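# Drill the red cross centre, then re-stand the drill

## Task

Using the drill with its motor on, make a single hole at the centre of the red cross marked on the plank. Keep the bit about perpendicular to the plank and motionless on one point there for several seconds, then withdraw it. The bit does not really enter the wood, and pressing harder gains nothing. Any time the running bit spends touching or almost touching the plank away from that spot, added up, reduces the score. Afterwards set the drill standing upright back at its original place; it must stay there on its own, since anything only the robot holds in place at the end does not count. Finally release the drill and move the hand away.

## Robot and tools

Robot: one arm with six joints carrying a right-handed five-finger hand. The control reference is the hand point, a spot fixed to the palm 0.05 m in front of it, where the index pad meets the thumb tip in a pinch. Its own axes: +z runs along the straightened fingers (fingertips 0.06 to 0.07 m past the point), +y points out of the palm, +x crosses the palm toward the little finger. A bracket at the wrist on the little-finger side juts 0.03 m beyond the point along +y and 0.11 m across the palm; it can strike objects. Rotating the hand shifts the point slightly.

Scene frame: origin on the table surface under the arm base, +z up, +y to the left when facing along +x. Result lines report the hand point position in metres and orientation as a wxyz quaternion in this frame, plus linear (m/s) and angular (rad/s) velocities. Reported position gets less accurate far from the base.

The 14-number row (all values -1 to 1), in order: dx, dy, dz, rx, ry, rz, little, ring, middle, index, thumb_bend, thumb_turn, force_limit, speed. The first six are an offset, not a pose: a displacement and rotation vector expressed in the hand point's own axes, counted from the hand point pose shown in the most recent result (or, before any such result in the scene and for later calls within one reply, from where the robot is when the action starts). Scale: 1.0 equals 0.6 m or 180 degrees. Every row in a list counts from that same reference, not from the preceding row. All zeros therefore drives back to the reference, it is not a pause. Finger values are targets: +1 straight/open, -1 curled into the palm. thumb_bend +1 straight, -1 fully bent; thumb_turn +1 beside the palm, -1 swung in front of it. A pinch is roughly index -0.22, thumb_bend -0.75, thumb_turn -0.57. force_limit sets the fingertip load at which a closing motor halts, linear from about 0 N at -1 to 10 N at +1 (15 N for both thumb motors); it never limits opening. speed runs from near zero at -1 to full at +1 (full travel 0.6 s). For a soft grip close at speed -0.9 or below. To wrap the whole hand around an object 0.035 to 0.08 m thick, turn the thumb in front of the palm before arriving; the object then lies across the palm on the wrist side of the point.

Tools:
- execute_actions {"actions": [...], "pictures": bool}: list with at most one item. Empty list just reports state. {"rows": [[14 numbers], ...], "steps": n} runs up to 15 rows over up to 15 steps of 1/30 s, the last row repeating. {"steps": n} without rows waits up to 300 steps counted from the previous result, including reply time.
- move {"target": row, "speed": m/s 0.002 to 0.5 (default 0.25, turning limited to double that in rad/s), "stop_force": N 13 to 80, optional}: straight path toward the offset target, lasting 0.5 to 10 s; it ignores obstacles. Hand numbers are sent at the start. stop_force ends the path when push against the motion along the target line rises that much above its starting value for two steps, then backs up two steps and holds. It needs 0.2 s of scene time, is unreliable on moves that rotate, and should be omitted when pulling away from something you press on. Result adds a move: line with the ending (done, off_target, moving, held, fault, contact) and limits (paced = clipped pose, held = some steps blocked), plus distance from target.
- wait {"seconds": 0 to 10}: lets time pass, nothing new sent.
- zoom_image {"camera": "cam_low" or "cam_wrist", "region": [x0, y0, x1, y1]} pixels, max 504x504, origin at top-left.
- show_instructions: shows this scene's reference pages (the drill has two).
- finished_scene {"scene": number}: ends and grades the scene, irreversible.

Motion details: each step the commanded pose is clipped to 100 mm and 16 degrees from the measured one; position wins over orientation; commands lag about 0.17 s. Long moves may fall short; check the result and send the rest. Results include a Hand target line, hand_measured, hand_stopped_by (moving, target, force, stalled, fault), hand_load_n (positive = finger pushed open; near zero loads mean grip lost), joint torques, and wrist force/torque on the flange axes (offset up to about 5.5 N, noise up to 3.4 N, saturating near 100 N; "no reading" is normal at start). A "pose unreachable" or HELD marking means the clearance check altered or blocked the command.

Cameras: cam_low 896x504 and cam_wrist 616x616 fisheye.

Avoid: anything leaving the table (task fails); fast or deep contacts, as this stiff arm faults on external force of 150 N or joint torque at its limit (pan/lift 297, elbow 135, wrists 48.6 N m), stopping for 10 s; dropping or slamming the drill; prolonged heavy holding that overheats motors (warning at 70 °C, brake stop at 85 °C). Approach contacts slowly with stop_force, keep the running bit away from the plank except at the cross centre, and finish with the drill upright and released.

Each tool is called after "Emit:" by a JSON object that holds its "op" and its "data", one argument or row to a line.

## Session

Emit:
{"op": "execute_actions", "data": {
  "actions": []
}}

Scene clock: 0.00 s of 6300.00 s.
end_effector_position=(+0.4680, -0.4111, +0.3961) hand_measured=(+1.000, +1.000, +1.000, +1.000, +1.000, +1.000) hand_load_n=(+0.0, +0.0, +0.0, +0.0, +0.0, +0.0) hand_stopped_by=(target, target, target, target, target, target) hand_force_limit=0.00 hand_speed=-0.80 end_effector_quat_wxyz=(+0.282, +0.234, -0.603, +0.709) end_effector_velocity=(-0.000, -0.000, +0.000) end_effector_angular_velocity=(-0.000, -0.001, -0.000)
Joint positions: [-0.638 -1.609  2.222 -0.891  2.506 -4.117]
Joint velocities: [-0.    -0.001 -0.    -0.    -0.     0.   ]
Joint torques (N m, as the arm reports them, + toward a larger angle): no reading
Motor temperatures (°C, as the motors report them): [27 24 27 29 29 30]
Wrist force (N, on the end effector, along its own x y z axes, offset not removed): no reading
Wrist torque (N m, same axes, about the end effector's origin, offset not removed): no reading
Hand target: +0.468, -0.411, +0.396; +0.282, +0.234, -0.603, +0.709

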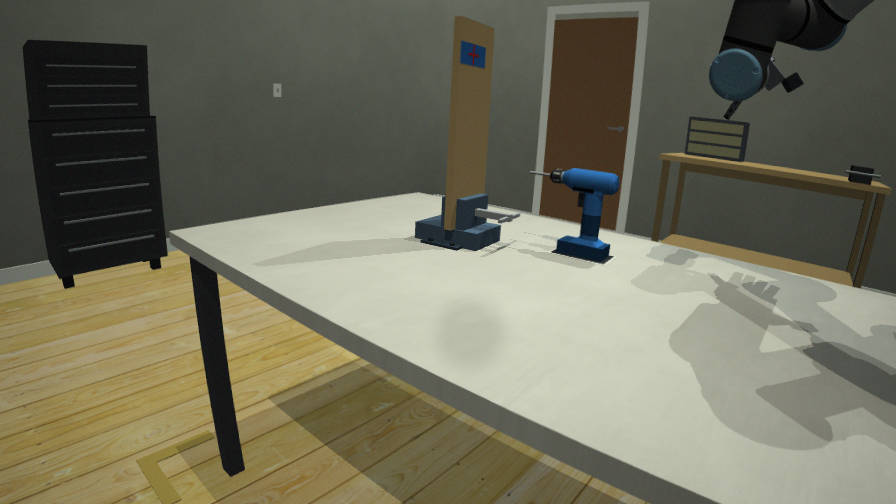

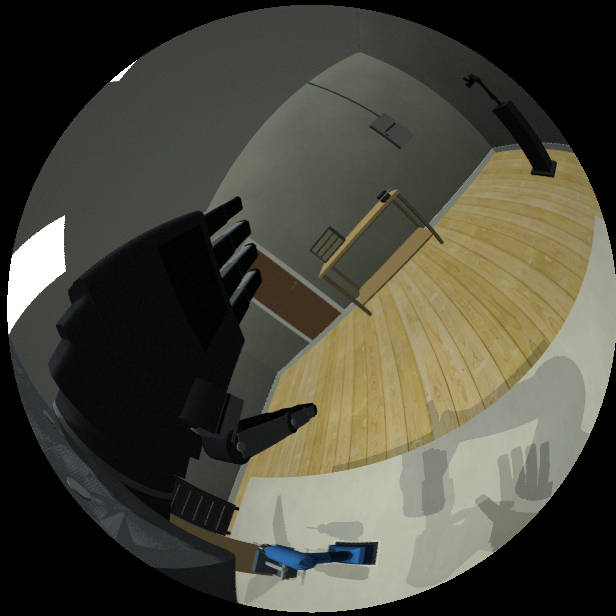

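Emit:
{"op": "zoom_image", "data": {
  "camera": "cam_low",
  "region": [400, 150, 640, 280]
}}

Emit:
{"op": "zoom_image", "data": {
  "camera": "cam_low",
  "region": [520, 155, 640, 275]
}}

Region (400, 150, 640, 280) of cam_low's 896x504 image, scaled by 2.100, with more detail than that image has; it fills the top 273 rows of this view, and the rest is white.

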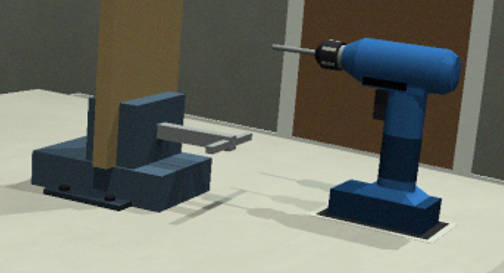

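Region (520, 155, 640, 275) of cam_low's 896x504 image, scaled by 4.200, with more detail than that image has.

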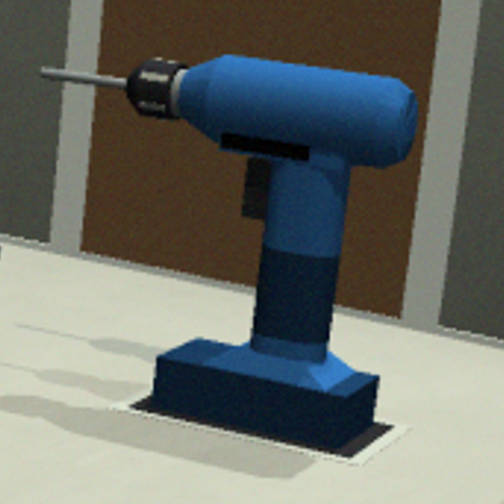

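Emit:
{"op": "move", "data": {
  "target": [-0.416, 0.031, -0.46, -0.305, -0.58, 0.564, 1, 1, 1, 1, 1, -1, 0, 0.5],
  "speed": 0.35
}}

Scene clock: 39.67 s of 6300.00 s.
end_effector_position=(+0.6402, -0.1706, +0.1700) hand_measured=(+1.000, +1.000, +1.000, +1.000, +1.000, -1.000) hand_load_n=(+0.0, +0.0, +0.0, +0.0, +0.0, +0.0) hand_stopped_by=(target, target, target, target, target, target) hand_force_limit=0.00 hand_speed=0.50 end_effector_quat_wxyz=(+0.706, -0.033, +0.707, +0.032) end_effector_velocity=(+0.001, -0.000, -0.000) end_effector_angular_velocity=(+0.005, -0.015, -0.004)
Joint positions: [-0.996 -1.141  2.413 -1.27   0.496 -1.573]
Joint velocities: [ 0.002  0.008  0.007 -0.047  0.006  0.031]
Joint torques (N m, as the arm reports them, + toward a larger angle): [ 10.99 -36.5   -4.22  -2.7    4.95   1.42]
Motor temperatures (°C, as the motors report them): [27 24 27 29 29 30]
Wrist force (N, on the end effector, along its own x y z axes, offset not removed): [-2.5 -0.7 -2.4]
Wrist torque (N m, same axes, about the end effector's origin, offset not removed): [0.06 0.15 -0.10]
Hand target: +0.640, -0.171, +0.170; +0.707, -0.033, +0.706, +0.032
Off the commanded pose: 0.000 m, 0 deg.
move: done

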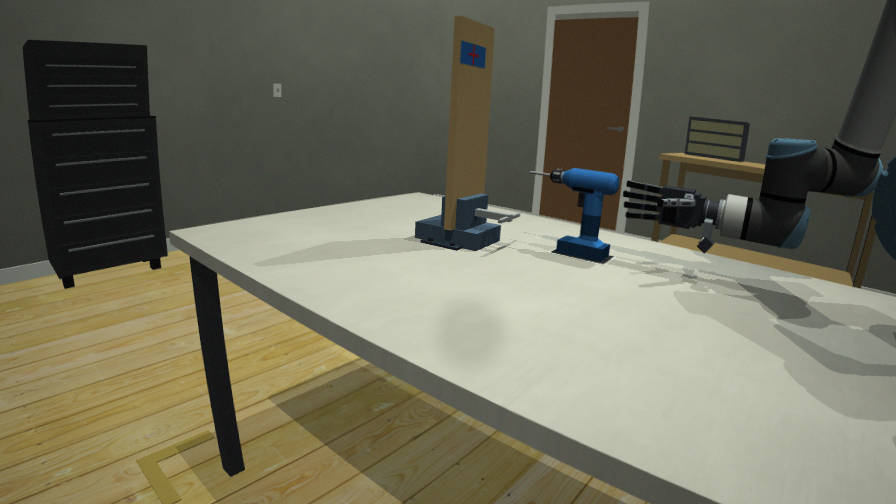

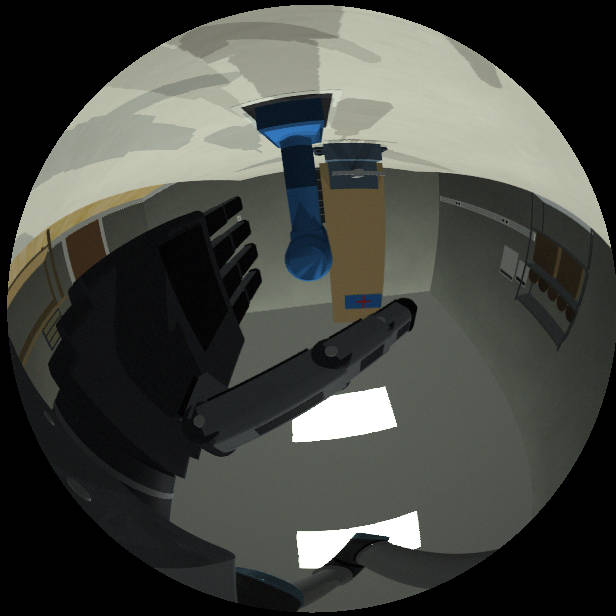

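Emit:
{"op": "zoom_image", "data": {
  "camera": "cam_wrist",
  "region": [200, 70, 420, 330]
}}

Region (200, 70, 420, 330) of cam_wrist's 616x616 image, scaled by 1.938, with more detail than that image has; it fills the left 426 columns of this view, and the rest is white.

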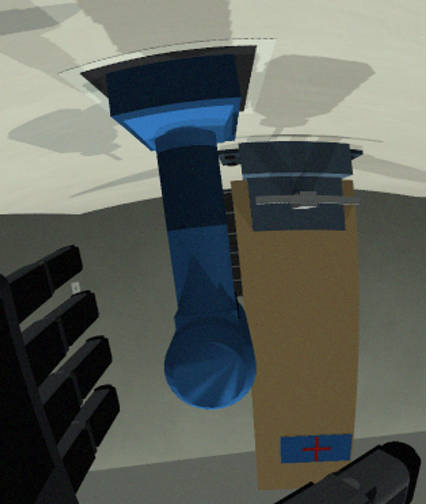

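Emit:
{"op": "move", "data": {
  "target": [0.07, 0, 0.2, 0, 0, 0, 1, 1, 1, 1, 1, -1, 0, 0.5],
  "speed": 0.08,
  "stop_force": 15
}}

Emit:
{"op": "zoom_image", "data": {
  "camera": "cam_low",
  "region": [520, 155, 680, 275]
}}

Scene clock: 53.67 s of 6300.00 s.
end_effector_position=(+0.7594, -0.1596, +0.1281) hand_measured=(+1.000, +1.000, +1.000, +1.000, +1.000, -1.000) hand_load_n=(+0.0, +0.0, +0.0, +0.0, +0.0, +0.0) hand_stopped_by=(target, target, target, target, target, target) hand_force_limit=0.00 hand_speed=0.50 end_effector_quat_wxyz=(+0.706, -0.033, +0.707, +0.032) end_effector_velocity=(+0.002, +0.000, -0.002) end_effector_angular_velocity=(+0.001, +0.001, -0.000)
Joint positions: [-0.788 -0.981  2.219 -1.236  0.705 -1.572]
Joint velocities: [ 0.003  0.004 -0.004  0.001  0.003 -0.   ]
Joint torques (N m, as the arm reports them, + toward a larger angle): [ 15.05 -53.93 -20.68   0.91   4.22  -2.11]
Motor temperatures (°C, as the motors report them): [27 24 27 29 29 30]
Wrist force (N, on the end effector, along its own x y z axes, offset not removed): [0.2 -1.3 -4.7]
Wrist torque (N m, same axes, about the end effector's origin, offset not removed): [0.06 0.11 -0.08]
Hand target: +0.760, -0.160, +0.128; +0.706, -0.033, +0.707, +0.032
Off the commanded pose: 0.000 m, 0 deg.
move: done

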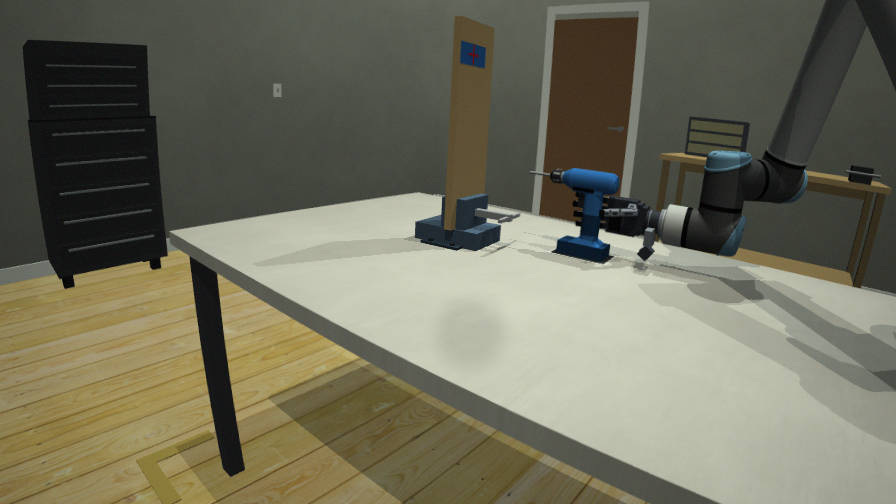

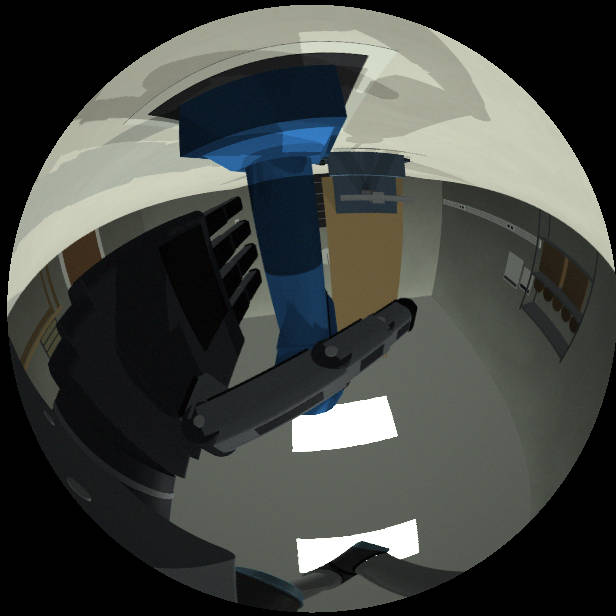

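Region (520, 155, 680, 275) of cam_low's 896x504 image, scaled by 3.150, with more detail than that image has; it fills the top 378 rows of this view, and the rest is white.

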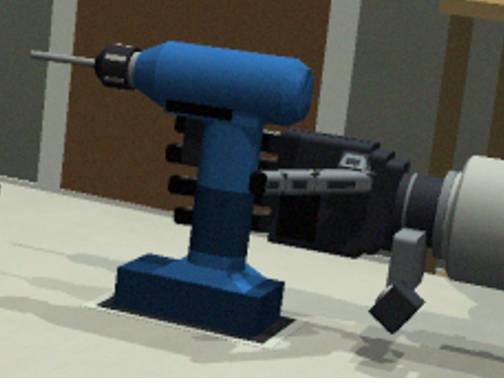

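Emit:
{"op": "move", "data": {
  "target": [0, 0.026, 0.077, -0.012, 0, 0, 1, 1, 1, 1, 1, -1, 0, 0.5],
  "speed": 0.04,
  "stop_force": 15
}}

Emit:
{"op": "zoom_image", "data": {
  "camera": "cam_low",
  "region": [520, 155, 680, 275]
}}

Scene clock: 59.57 s of 6300.00 s.
end_effector_position=(+0.8036, -0.1399, +0.1280) hand_measured=(+1.000, +1.000, +1.000, +1.000, +1.000, -1.000) hand_load_n=(+0.0, +0.0, +0.0, +0.0, +0.0, +0.0) hand_stopped_by=(target, target, target, target, target, target) hand_force_limit=0.00 hand_speed=0.50 end_effector_quat_wxyz=(+0.705, -0.046, +0.706, +0.045) end_effector_velocity=(+0.003, +0.001, +0.001) end_effector_angular_velocity=(-0.001, -0.002, +0.002)
Joint positions: [-0.716 -0.952  2.14  -1.186  0.739 -1.572]
Joint velocities: [ 0.004  0.001 -0.005  0.002  0.002  0.   ]
Joint torques (N m, as the arm reports them, + toward a larger angle): [  6.76 -51.86 -23.93   0.72   4.72  -1.7 ]
Motor temperatures (°C, as the motors report them): [27 24 27 29 29 30]
Wrist force (N, on the end effector, along its own x y z axes, offset not removed): [0.1 -3.3 -4.7]
Wrist torque (N m, same axes, about the end effector's origin, offset not removed): [-0.25 0.03 -0.11]
Hand target: +0.804, -0.140, +0.128; +0.705, -0.046, +0.706, +0.045
Off the commanded pose: 0.000 m, 0 deg.
move: done

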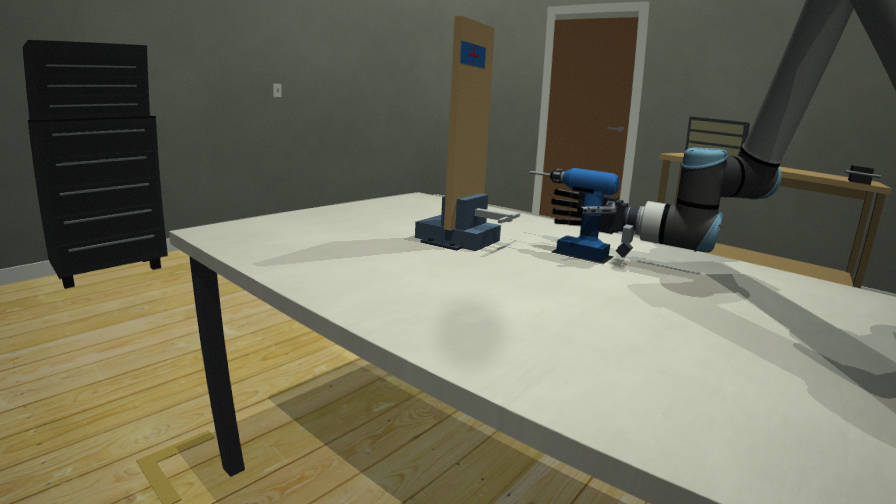

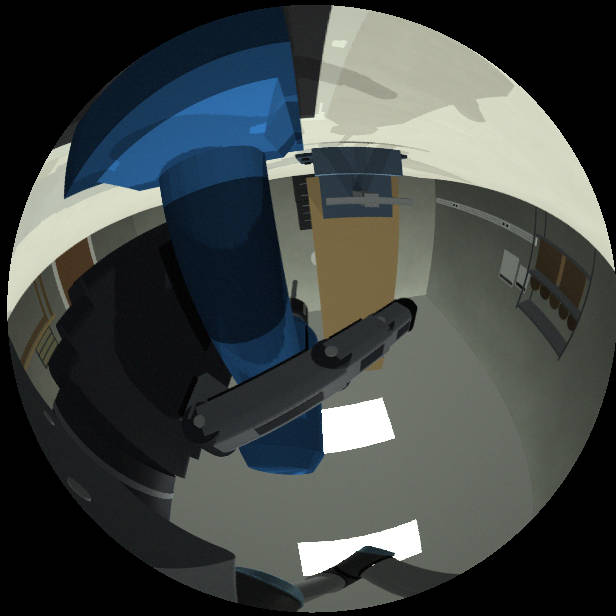

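Region (520, 155, 680, 275) of cam_low's 896x504 image, scaled by 3.150, with more detail than that image has; it fills the top 378 rows of this view, and the rest is white.

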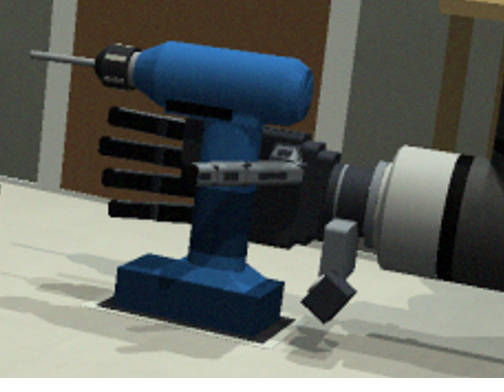

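Emit:
{"op": "move", "data": {
  "target": [-0.01, 0.005, 0.003, 0, 0, 0, 0.2, 0.2, 0.2, 0.2, 0.6, -1, 1, -0.3],
  "speed": 0.01
}}

Emit:
{"op": "move", "data": {
  "target": [0, 0, 0, 0, 0, 0, -0.8, -0.8, -0.72, -0.5, 0.5, -1, 1, -0.3],
  "speed": 0.01
}}

Emit:
{"op": "move", "data": {
  "target": [0, 0, 0, 0, 0, 0, -1, -1, -0.72, -0.5, -0.2, -1, 1, -0.85],
  "speed": 0.01
}}

Emit:
{"op": "zoom_image", "data": {
  "camera": "cam_low",
  "region": [520, 155, 680, 275]
}}

Scene clock: 65.23 s of 6300.00 s.
end_effector_position=(+0.8050, -0.1368, +0.1339) hand_measured=(+0.200, +0.200, +0.200, +0.200, +0.600, -1.000) hand_load_n=(+0.0, +0.0, +0.0, +0.0, +0.0, +0.0) hand_stopped_by=(target, target, target, target, target, target) hand_force_limit=1.00 hand_speed=-0.30 end_effector_quat_wxyz=(+0.705, -0.046, +0.706, +0.045) end_effector_velocity=(-0.000, +0.001, +0.002) end_effector_angular_velocity=(+0.000, -0.000, +0.000)
Joint positions: [-0.71  -0.962  2.141 -1.176  0.745 -1.572]
Joint velocities: [ 0.001 -0.003  0.001  0.002  0.001  0.   ]
Joint torques (N m, as the arm reports them, + toward a larger angle): [  8.41 -90.9   -9.61   1.18   4.67   1.57]
Motor temperatures (°C, as the motors report them): [27 24 27 29 29 30]
Wrist force (N, on the end effector, along its own x y z axes, offset not removed): [-0.7 2.0 2.5]
Wrist torque (N m, same axes, about the end effector's origin, offset not removed): [-0.02 0.08 0.19]
Hand target: +0.805, -0.137, +0.134; +0.705, -0.046, +0.706, +0.045
Off the commanded pose: 0.000 m, 0 deg.
move: done

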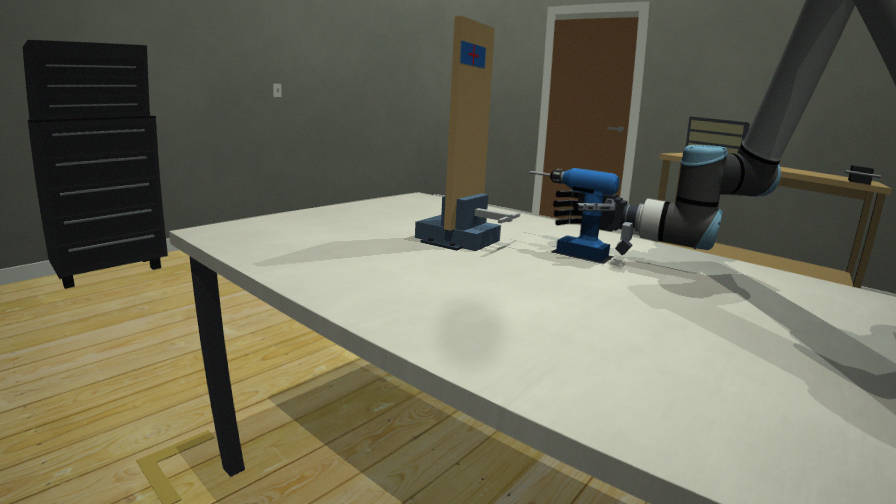

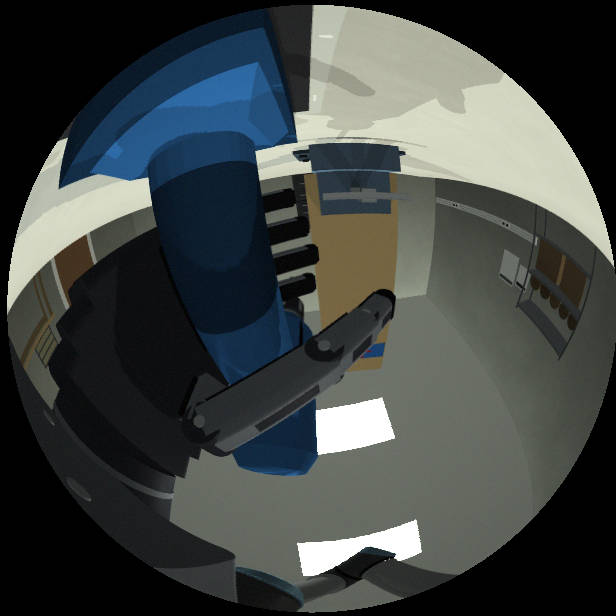

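Scene clock: 66.37 s of 6300.00 s.
end_effector_position=(+0.8050, -0.1368, +0.1339) hand_measured=(-0.800, -0.800, -0.720, -0.500, +0.500, -1.000) hand_load_n=(+0.0, +0.0, +1.5, +0.0, +0.0, +0.0) hand_stopped_by=(target, target, target, target, target, target) hand_force_limit=1.00 hand_speed=-0.30 end_effector_quat_wxyz=(+0.705, -0.046, +0.706, +0.045) end_effector_velocity=(+0.000, -0.001, +0.001) end_effector_angular_velocity=(-0.001, -0.001, -0.001)
Joint positions: [-0.71  -0.962  2.141 -1.176  0.745 -1.572]
Joint velocities: [-0.001 -0.    -0.001  0.    -0.    -0.   ]
Joint torques (N m, as the arm reports them, + toward a larger angle): [ -3.52 -53.52 -10.54  -2.84  -1.85   1.14]
Motor temperatures (°C, as the motors report them): [27 24 27 29 29 30]
Wrist force (N, on the end effector, along its own x y z axes, offset not removed): [0.5 1.3 -1.2]
Wrist torque (N m, same axes, about the end effector's origin, offset not removed): [0.40 -0.24 0.17]
Hand target: +0.805, -0.137, +0.134; +0.705, -0.046, +0.706, +0.045
Off the commanded pose: 0.000 m, 0 deg.
move: done

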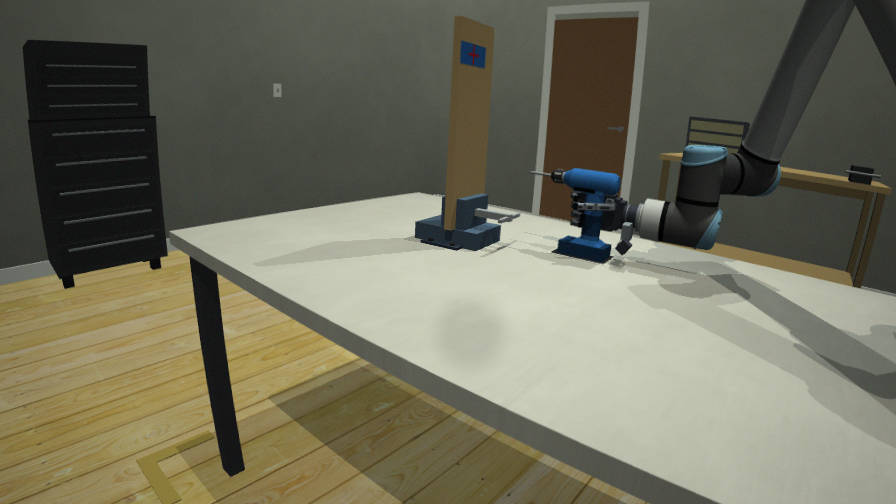

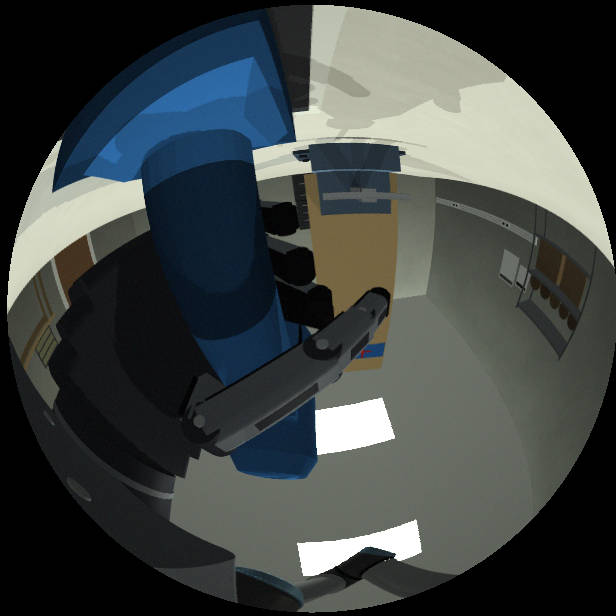

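Scene clock: 68.77 s of 6300.00 s.
end_effector_position=(+0.8050, -0.1368, +0.1339) hand_measured=(-0.916, -0.904, -0.720, -0.500, +0.192, -1.000) hand_load_n=(+10.5, +9.0, +0.5, +0.0, +14.5, +3.5) hand_stopped_by=(force, force, target, target, force, target) hand_force_limit=1.00 hand_speed=-0.85 end_effector_quat_wxyz=(+0.705, -0.046, +0.706, +0.045) end_effector_velocity=(-0.001, +0.001, -0.000) end_effector_angular_velocity=(+0.001, +0.001, +0.000)
Joint positions: [-0.71  -0.962  2.141 -1.176  0.745 -1.572]
Joint velocities: [ 0.    -0.     0.002  0.     0.    -0.   ]
Joint torques (N m, as the arm reports them, + toward a larger angle): [ -3.31 -60.66 -11.03  -2.6   -2.73  -1.99]
Motor temperatures (°C, as the motors report them): [27 24 27 29 29 30]
Wrist force (N, on the end effector, along its own x y z axes, offset not removed): [2.1 -1.3 6.1]
Wrist torque (N m, same axes, about the end effector's origin, offset not removed): [0.12 -1.47 0.09]
Hand target: +0.805, -0.137, +0.134; +0.705, -0.046, +0.706, +0.045
Off the commanded pose: 0.000 m, 0 deg.
move: done

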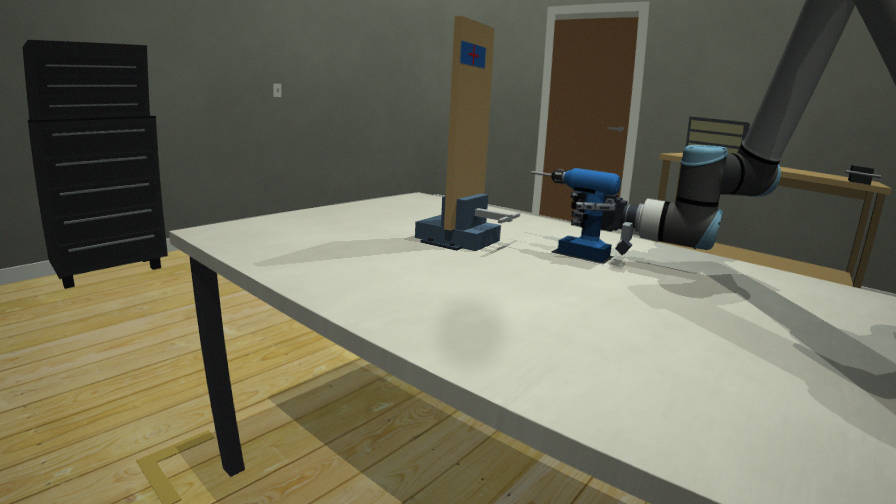

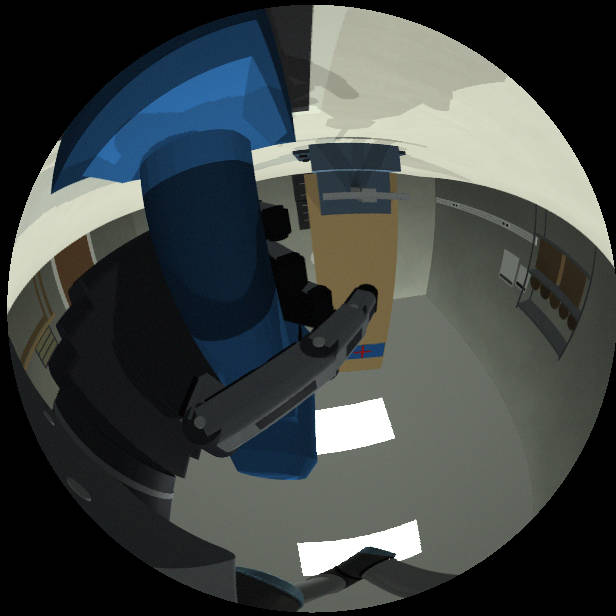

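Region (520, 155, 680, 275) of cam_low's 896x504 image, scaled by 3.150, with more detail than that image has; it fills the top 378 rows of this view, and the rest is white.

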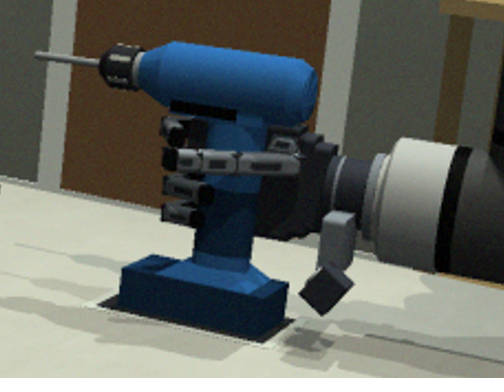

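Emit:
{"op": "zoom_image", "data": {
  "camera": "cam_low",
  "region": [405, 180, 535, 260]
}}

Emit:
{"op": "zoom_image", "data": {
  "camera": "cam_low",
  "region": [430, 5, 530, 105]
}}

Region (405, 180, 535, 260) of cam_low's 896x504 image, scaled by 3.877, with more detail than that image has; it fills the top 310 rows of this view, and the rest is white.

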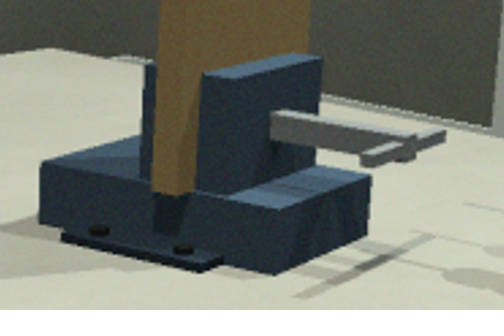

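Region (430, 5, 530, 105) of cam_low's 896x504 image, scaled by 5.040, with more detail than that image has.

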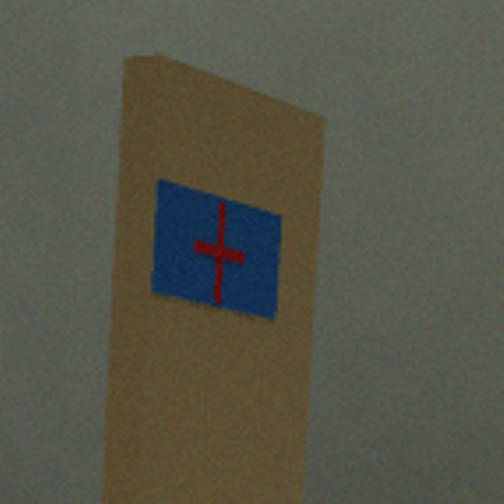

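Emit:
{"op": "move", "data": {
  "target": [-0.435, 0.193, 0.05, 0, 0, 0, -1, -1, -0.72, -0.5, -0.2, -1, 1, -0.85],
  "speed": 0.12
}}

Emit:
{"op": "zoom_image", "data": {
  "camera": "cam_low",
  "region": [440, 10, 640, 170]
}}

Scene clock: 87.07 s of 6300.00 s.
end_effector_position=(+0.8196, -0.0175, +0.3941) hand_measured=(-0.916, -0.904, -0.720, -0.500, +0.192, -1.000) hand_load_n=(+8.5, +9.0, +2.0, +0.0, +10.0, +6.0) hand_stopped_by=(force, force, target, target, force, target) hand_force_limit=1.00 hand_speed=-0.85 end_effector_quat_wxyz=(+0.705, -0.046, +0.706, +0.045) end_effector_velocity=(+0.000, +0.001, +0.002) end_effector_angular_velocity=(+0.000, +0.001, -0.001)
Joint positions: [-0.519 -1.391  2.091 -0.697  0.936 -1.572]
Joint velocities: [ 0.002 -0.003 -0.002  0.006  0.002 -0.001]
Joint torques (N m, as the arm reports them, + toward a larger angle): [ 11.6  -79.39 -45.73  -0.86   4.18  -1.76]
Motor temperatures (°C, as the motors report them): [27 24 27 29 29 30]
Wrist force (N, on the end effector, along its own x y z axes, offset not removed): [14.1 0.3 -2.1]
Wrist torque (N m, same axes, about the end effector's origin, offset not removed): [0.43 -0.90 0.46]
Hand target: +0.820, -0.017, +0.394; +0.705, -0.046, +0.706, +0.045
Off the commanded pose: 0.001 m, 0 deg.
move: done

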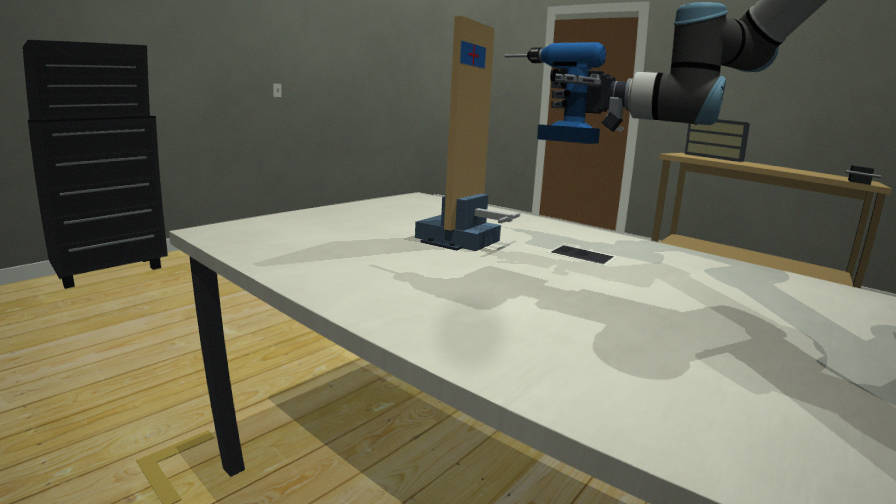

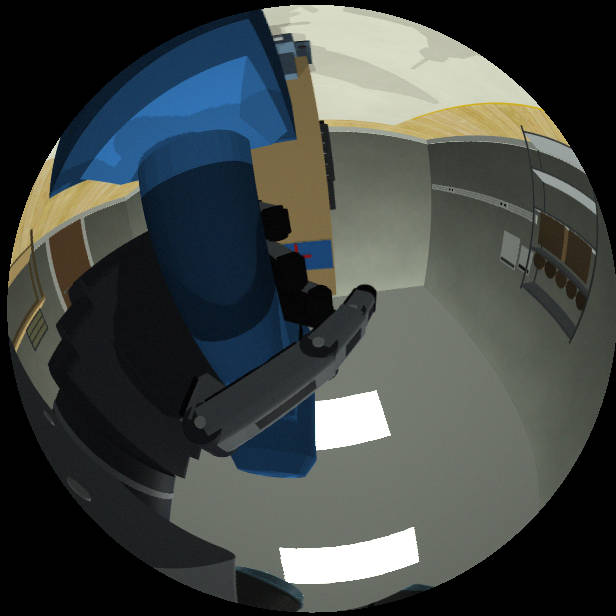

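Region (440, 10, 640, 170) of cam_low's 896x504 image, scaled by 2.520, with more detail than that image has; it fills the top 403 rows of this view, and the rest is white.

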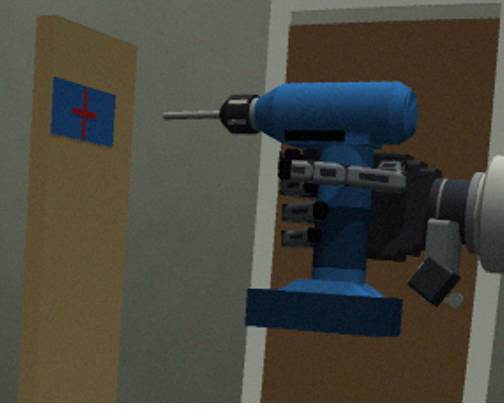

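Emit:
{"op": "move", "data": {
  "target": [0, 0, 0, 0, 0, 0, -0.98, -0.98, -0.62, -0.5, -0.3, -1, 1, -0.85],
  "speed": 0.01
}}

Emit:
{"op": "move", "data": {
  "target": [0, 0, 0, 0, 0, 0, -0.98, -0.98, -0.62, -0.95, -0.3, -1, 0.2, -0.7],
  "speed": 0.01
}}

Emit:
{"op": "zoom_image", "data": {
  "camera": "cam_low",
  "region": [440, 10, 640, 170]
}}

Scene clock: 92.63 s of 6300.00 s.
end_effector_position=(+0.8196, -0.0175, +0.3941) hand_measured=(-0.922, -0.908, -0.620, -0.500, +0.060, -1.000) hand_load_n=(+9.0, +10.5, +0.0, +0.0, +14.5, +8.5) hand_stopped_by=(force, force, target, target, force, target) hand_force_limit=1.00 hand_speed=-0.85 end_effector_quat_wxyz=(+0.705, -0.046, +0.706, +0.045) end_effector_velocity=(+0.000, -0.000, +0.001) end_effector_angular_velocity=(-0.000, -0.001, -0.000)
Joint positions: [-0.519 -1.391  2.091 -0.697  0.936 -1.572]
Joint velocities: [-0.    -0.    -0.001  0.    -0.     0.   ]
Joint torques (N m, as the arm reports them, + toward a larger angle): [-12.05 -45.79 -31.86  -6.05  -3.67   1.97]
Motor temperatures (°C, as the motors report them): [27 24 27 29 29 30]
Wrist force (N, on the end effector, along its own x y z axes, offset not removed): [12.0 -2.8 1.0]
Wrist torque (N m, same axes, about the end effector's origin, offset not removed): [-0.45 -0.51 0.28]
Hand target: +0.820, -0.017, +0.394; +0.705, -0.046, +0.706, +0.045
Off the commanded pose: 0.000 m, 0 deg.
move: done

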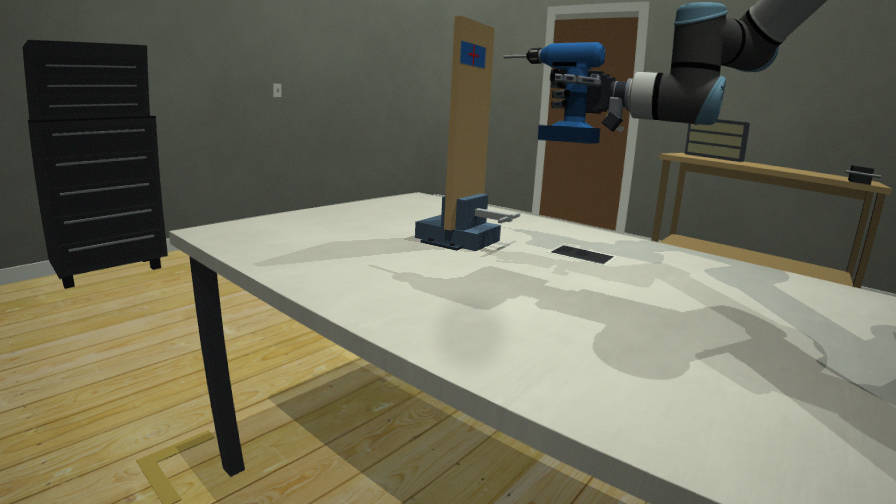

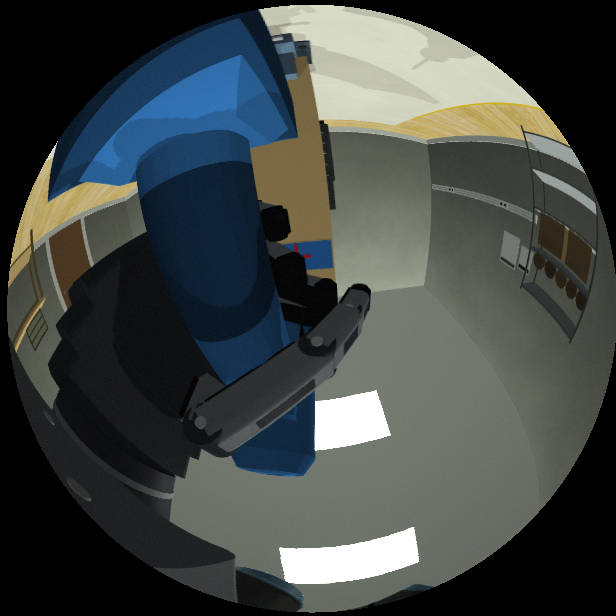

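Scene clock: 93.50 s of 6300.00 s.
end_effector_position=(+0.8196, -0.0175, +0.3941) hand_measured=(-0.922, -0.908, -0.620, -0.796, +0.060, -1.000) hand_load_n=(+9.5, +10.5, +0.0, +6.5, +14.5, +9.0) hand_stopped_by=(force, force, target, force, force, target) hand_force_limit=0.20 hand_speed=-0.70 end_effector_quat_wxyz=(+0.705, -0.046, +0.706, +0.045) end_effector_velocity=(-0.000, +0.001, -0.001) end_effector_angular_velocity=(+0.000, +0.001, +0.000)
Joint positions: [-0.519 -1.391  2.091 -0.697  0.936 -1.572]
Joint velocities: [ 0.001  0.     0.001  0.     0.    -0.001]
Joint torques (N m, as the arm reports them, + toward a larger angle): [-13.12 -46.49 -32.28  -6.17  -3.58   1.54]
Motor temperatures (°C, as the motors report them): [27 24 27 29 29 30]
Wrist force (N, on the end effector, along its own x y z axes, offset not removed): [13.4 -3.9 -0.1]
Wrist torque (N m, same axes, about the end effector's origin, offset not removed): [-0.68 -0.73 0.34]
Hand target: +0.820, -0.017, +0.394; +0.705, -0.046, +0.706, +0.045
Off the commanded pose: 0.000 m, 0 deg.
move: done

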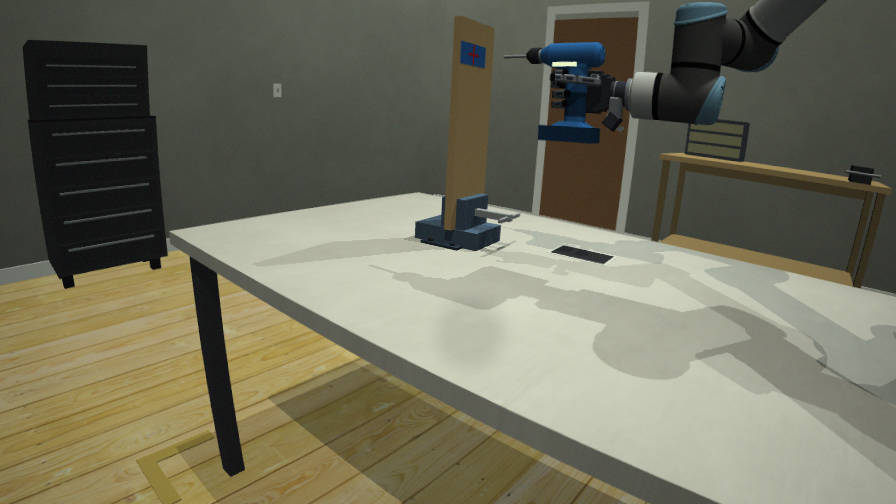

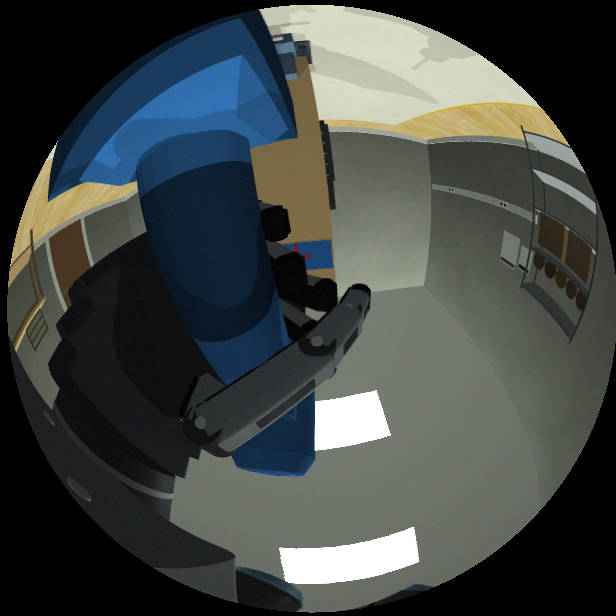

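Region (440, 10, 640, 170) of cam_low's 896x504 image, scaled by 2.520, with more detail than that image has; it fills the top 403 rows of this view, and the rest is white.

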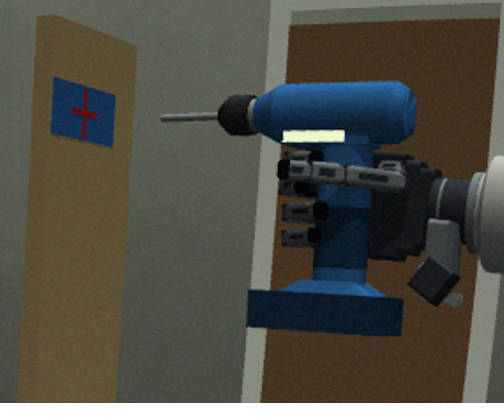

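Emit:
{"op": "move", "data": {
  "target": [-0.009, -0.007, 0.09, 0.011, -0.012, 0, -0.98, -0.98, -0.62, -0.5, -0.3, -1, 0.2, 0],
  "speed": 0.05,
  "stop_force": 15
}}

Emit:
{"op": "zoom_image", "data": {
  "camera": "cam_low",
  "region": [445, 20, 545, 100]
}}

Emit:
{"op": "zoom_image", "data": {
  "camera": "cam_wrist",
  "region": [240, 200, 380, 340]
}}

Scene clock: 102.40 s of 6300.00 s.
end_effector_position=(+0.8733, -0.0146, +0.3995) hand_measured=(-0.922, -0.908, -0.620, -0.500, +0.060, -1.000) hand_load_n=(+9.5, +10.5, +0.0, +0.0, +14.5, +8.5) hand_stopped_by=(force, force, target, target, force, target) hand_force_limit=0.20 hand_speed=0.00 end_effector_quat_wxyz=(+0.719, -0.033, +0.693, +0.034) end_effector_velocity=(+0.002, +0.001, -0.001) end_effector_angular_velocity=(+0.001, +0.001, -0.001)
Joint positions: [-0.459 -1.321  2.01  -0.731  1.031 -1.548]
Joint velocities: [ 0.003  0.003 -0.002 -0.001  0.004  0.001]
Joint torques (N m, as the arm reports them, + toward a larger angle): [  9.54 -53.84 -49.61  -6.47   4.69   1.72]
Motor temperatures (°C, as the motors report them): [27 24 27 29 29 30]
Wrist force (N, on the end effector, along its own x y z axes, offset not removed): [12.3 -3.1 -4.0]
Wrist torque (N m, same axes, about the end effector's origin, offset not removed): [-0.20 -0.58 0.25]
Hand target: +0.874, -0.015, +0.400; +0.719, -0.033, +0.693, +0.034
Off the commanded pose: 0.000 m, 0 deg.
move: done

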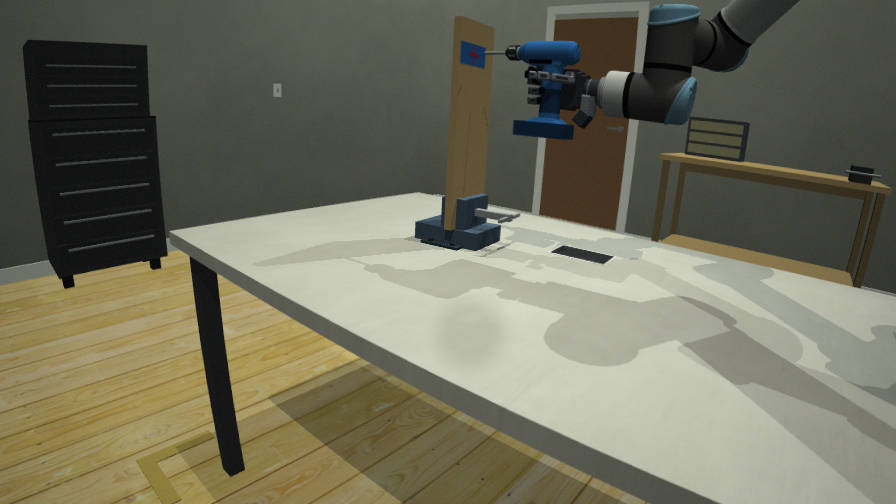

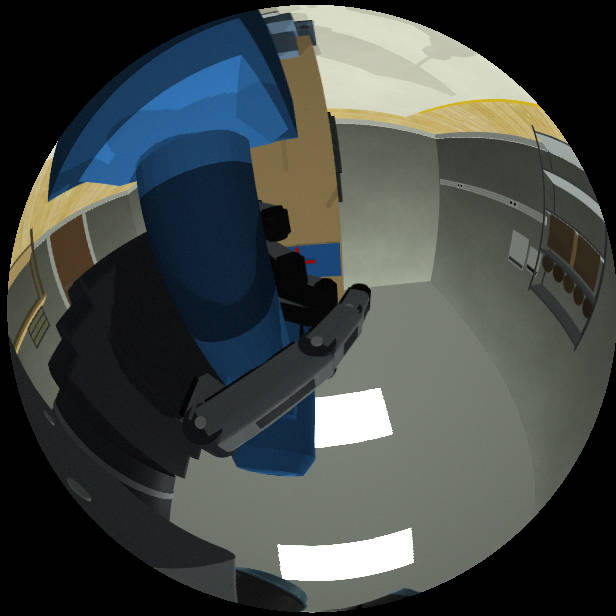

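Region (445, 20, 545, 100) of cam_low's 896x504 image, scaled by 5.040, with more detail than that image has; it fills the top 403 rows of this view, and the rest is white.

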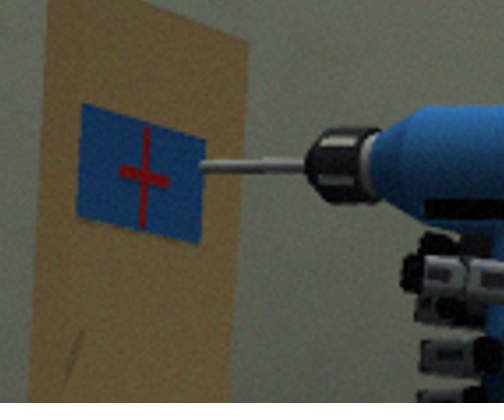

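Region (240, 200, 380, 340) of cam_wrist's 616x616 image, scaled by 3.600, with more detail than that image has.

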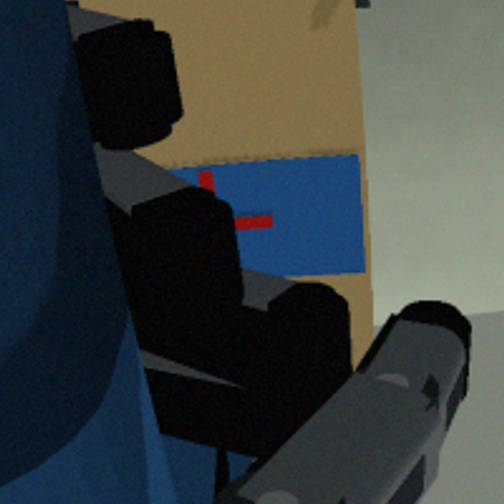

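Emit:
{"op": "zoom_image", "data": {
  "camera": "cam_low",
  "region": [430, 30, 530, 150]
}}

Region (430, 30, 530, 150) of cam_low's 896x504 image, scaled by 4.200, with more detail than that image has.

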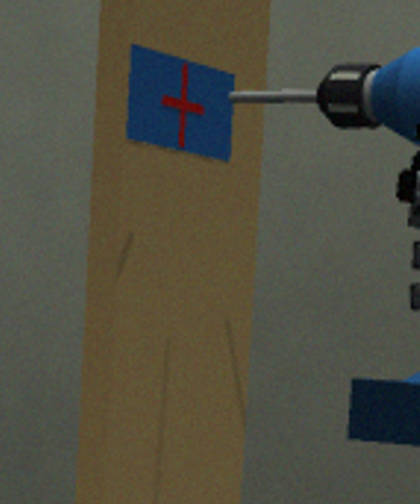

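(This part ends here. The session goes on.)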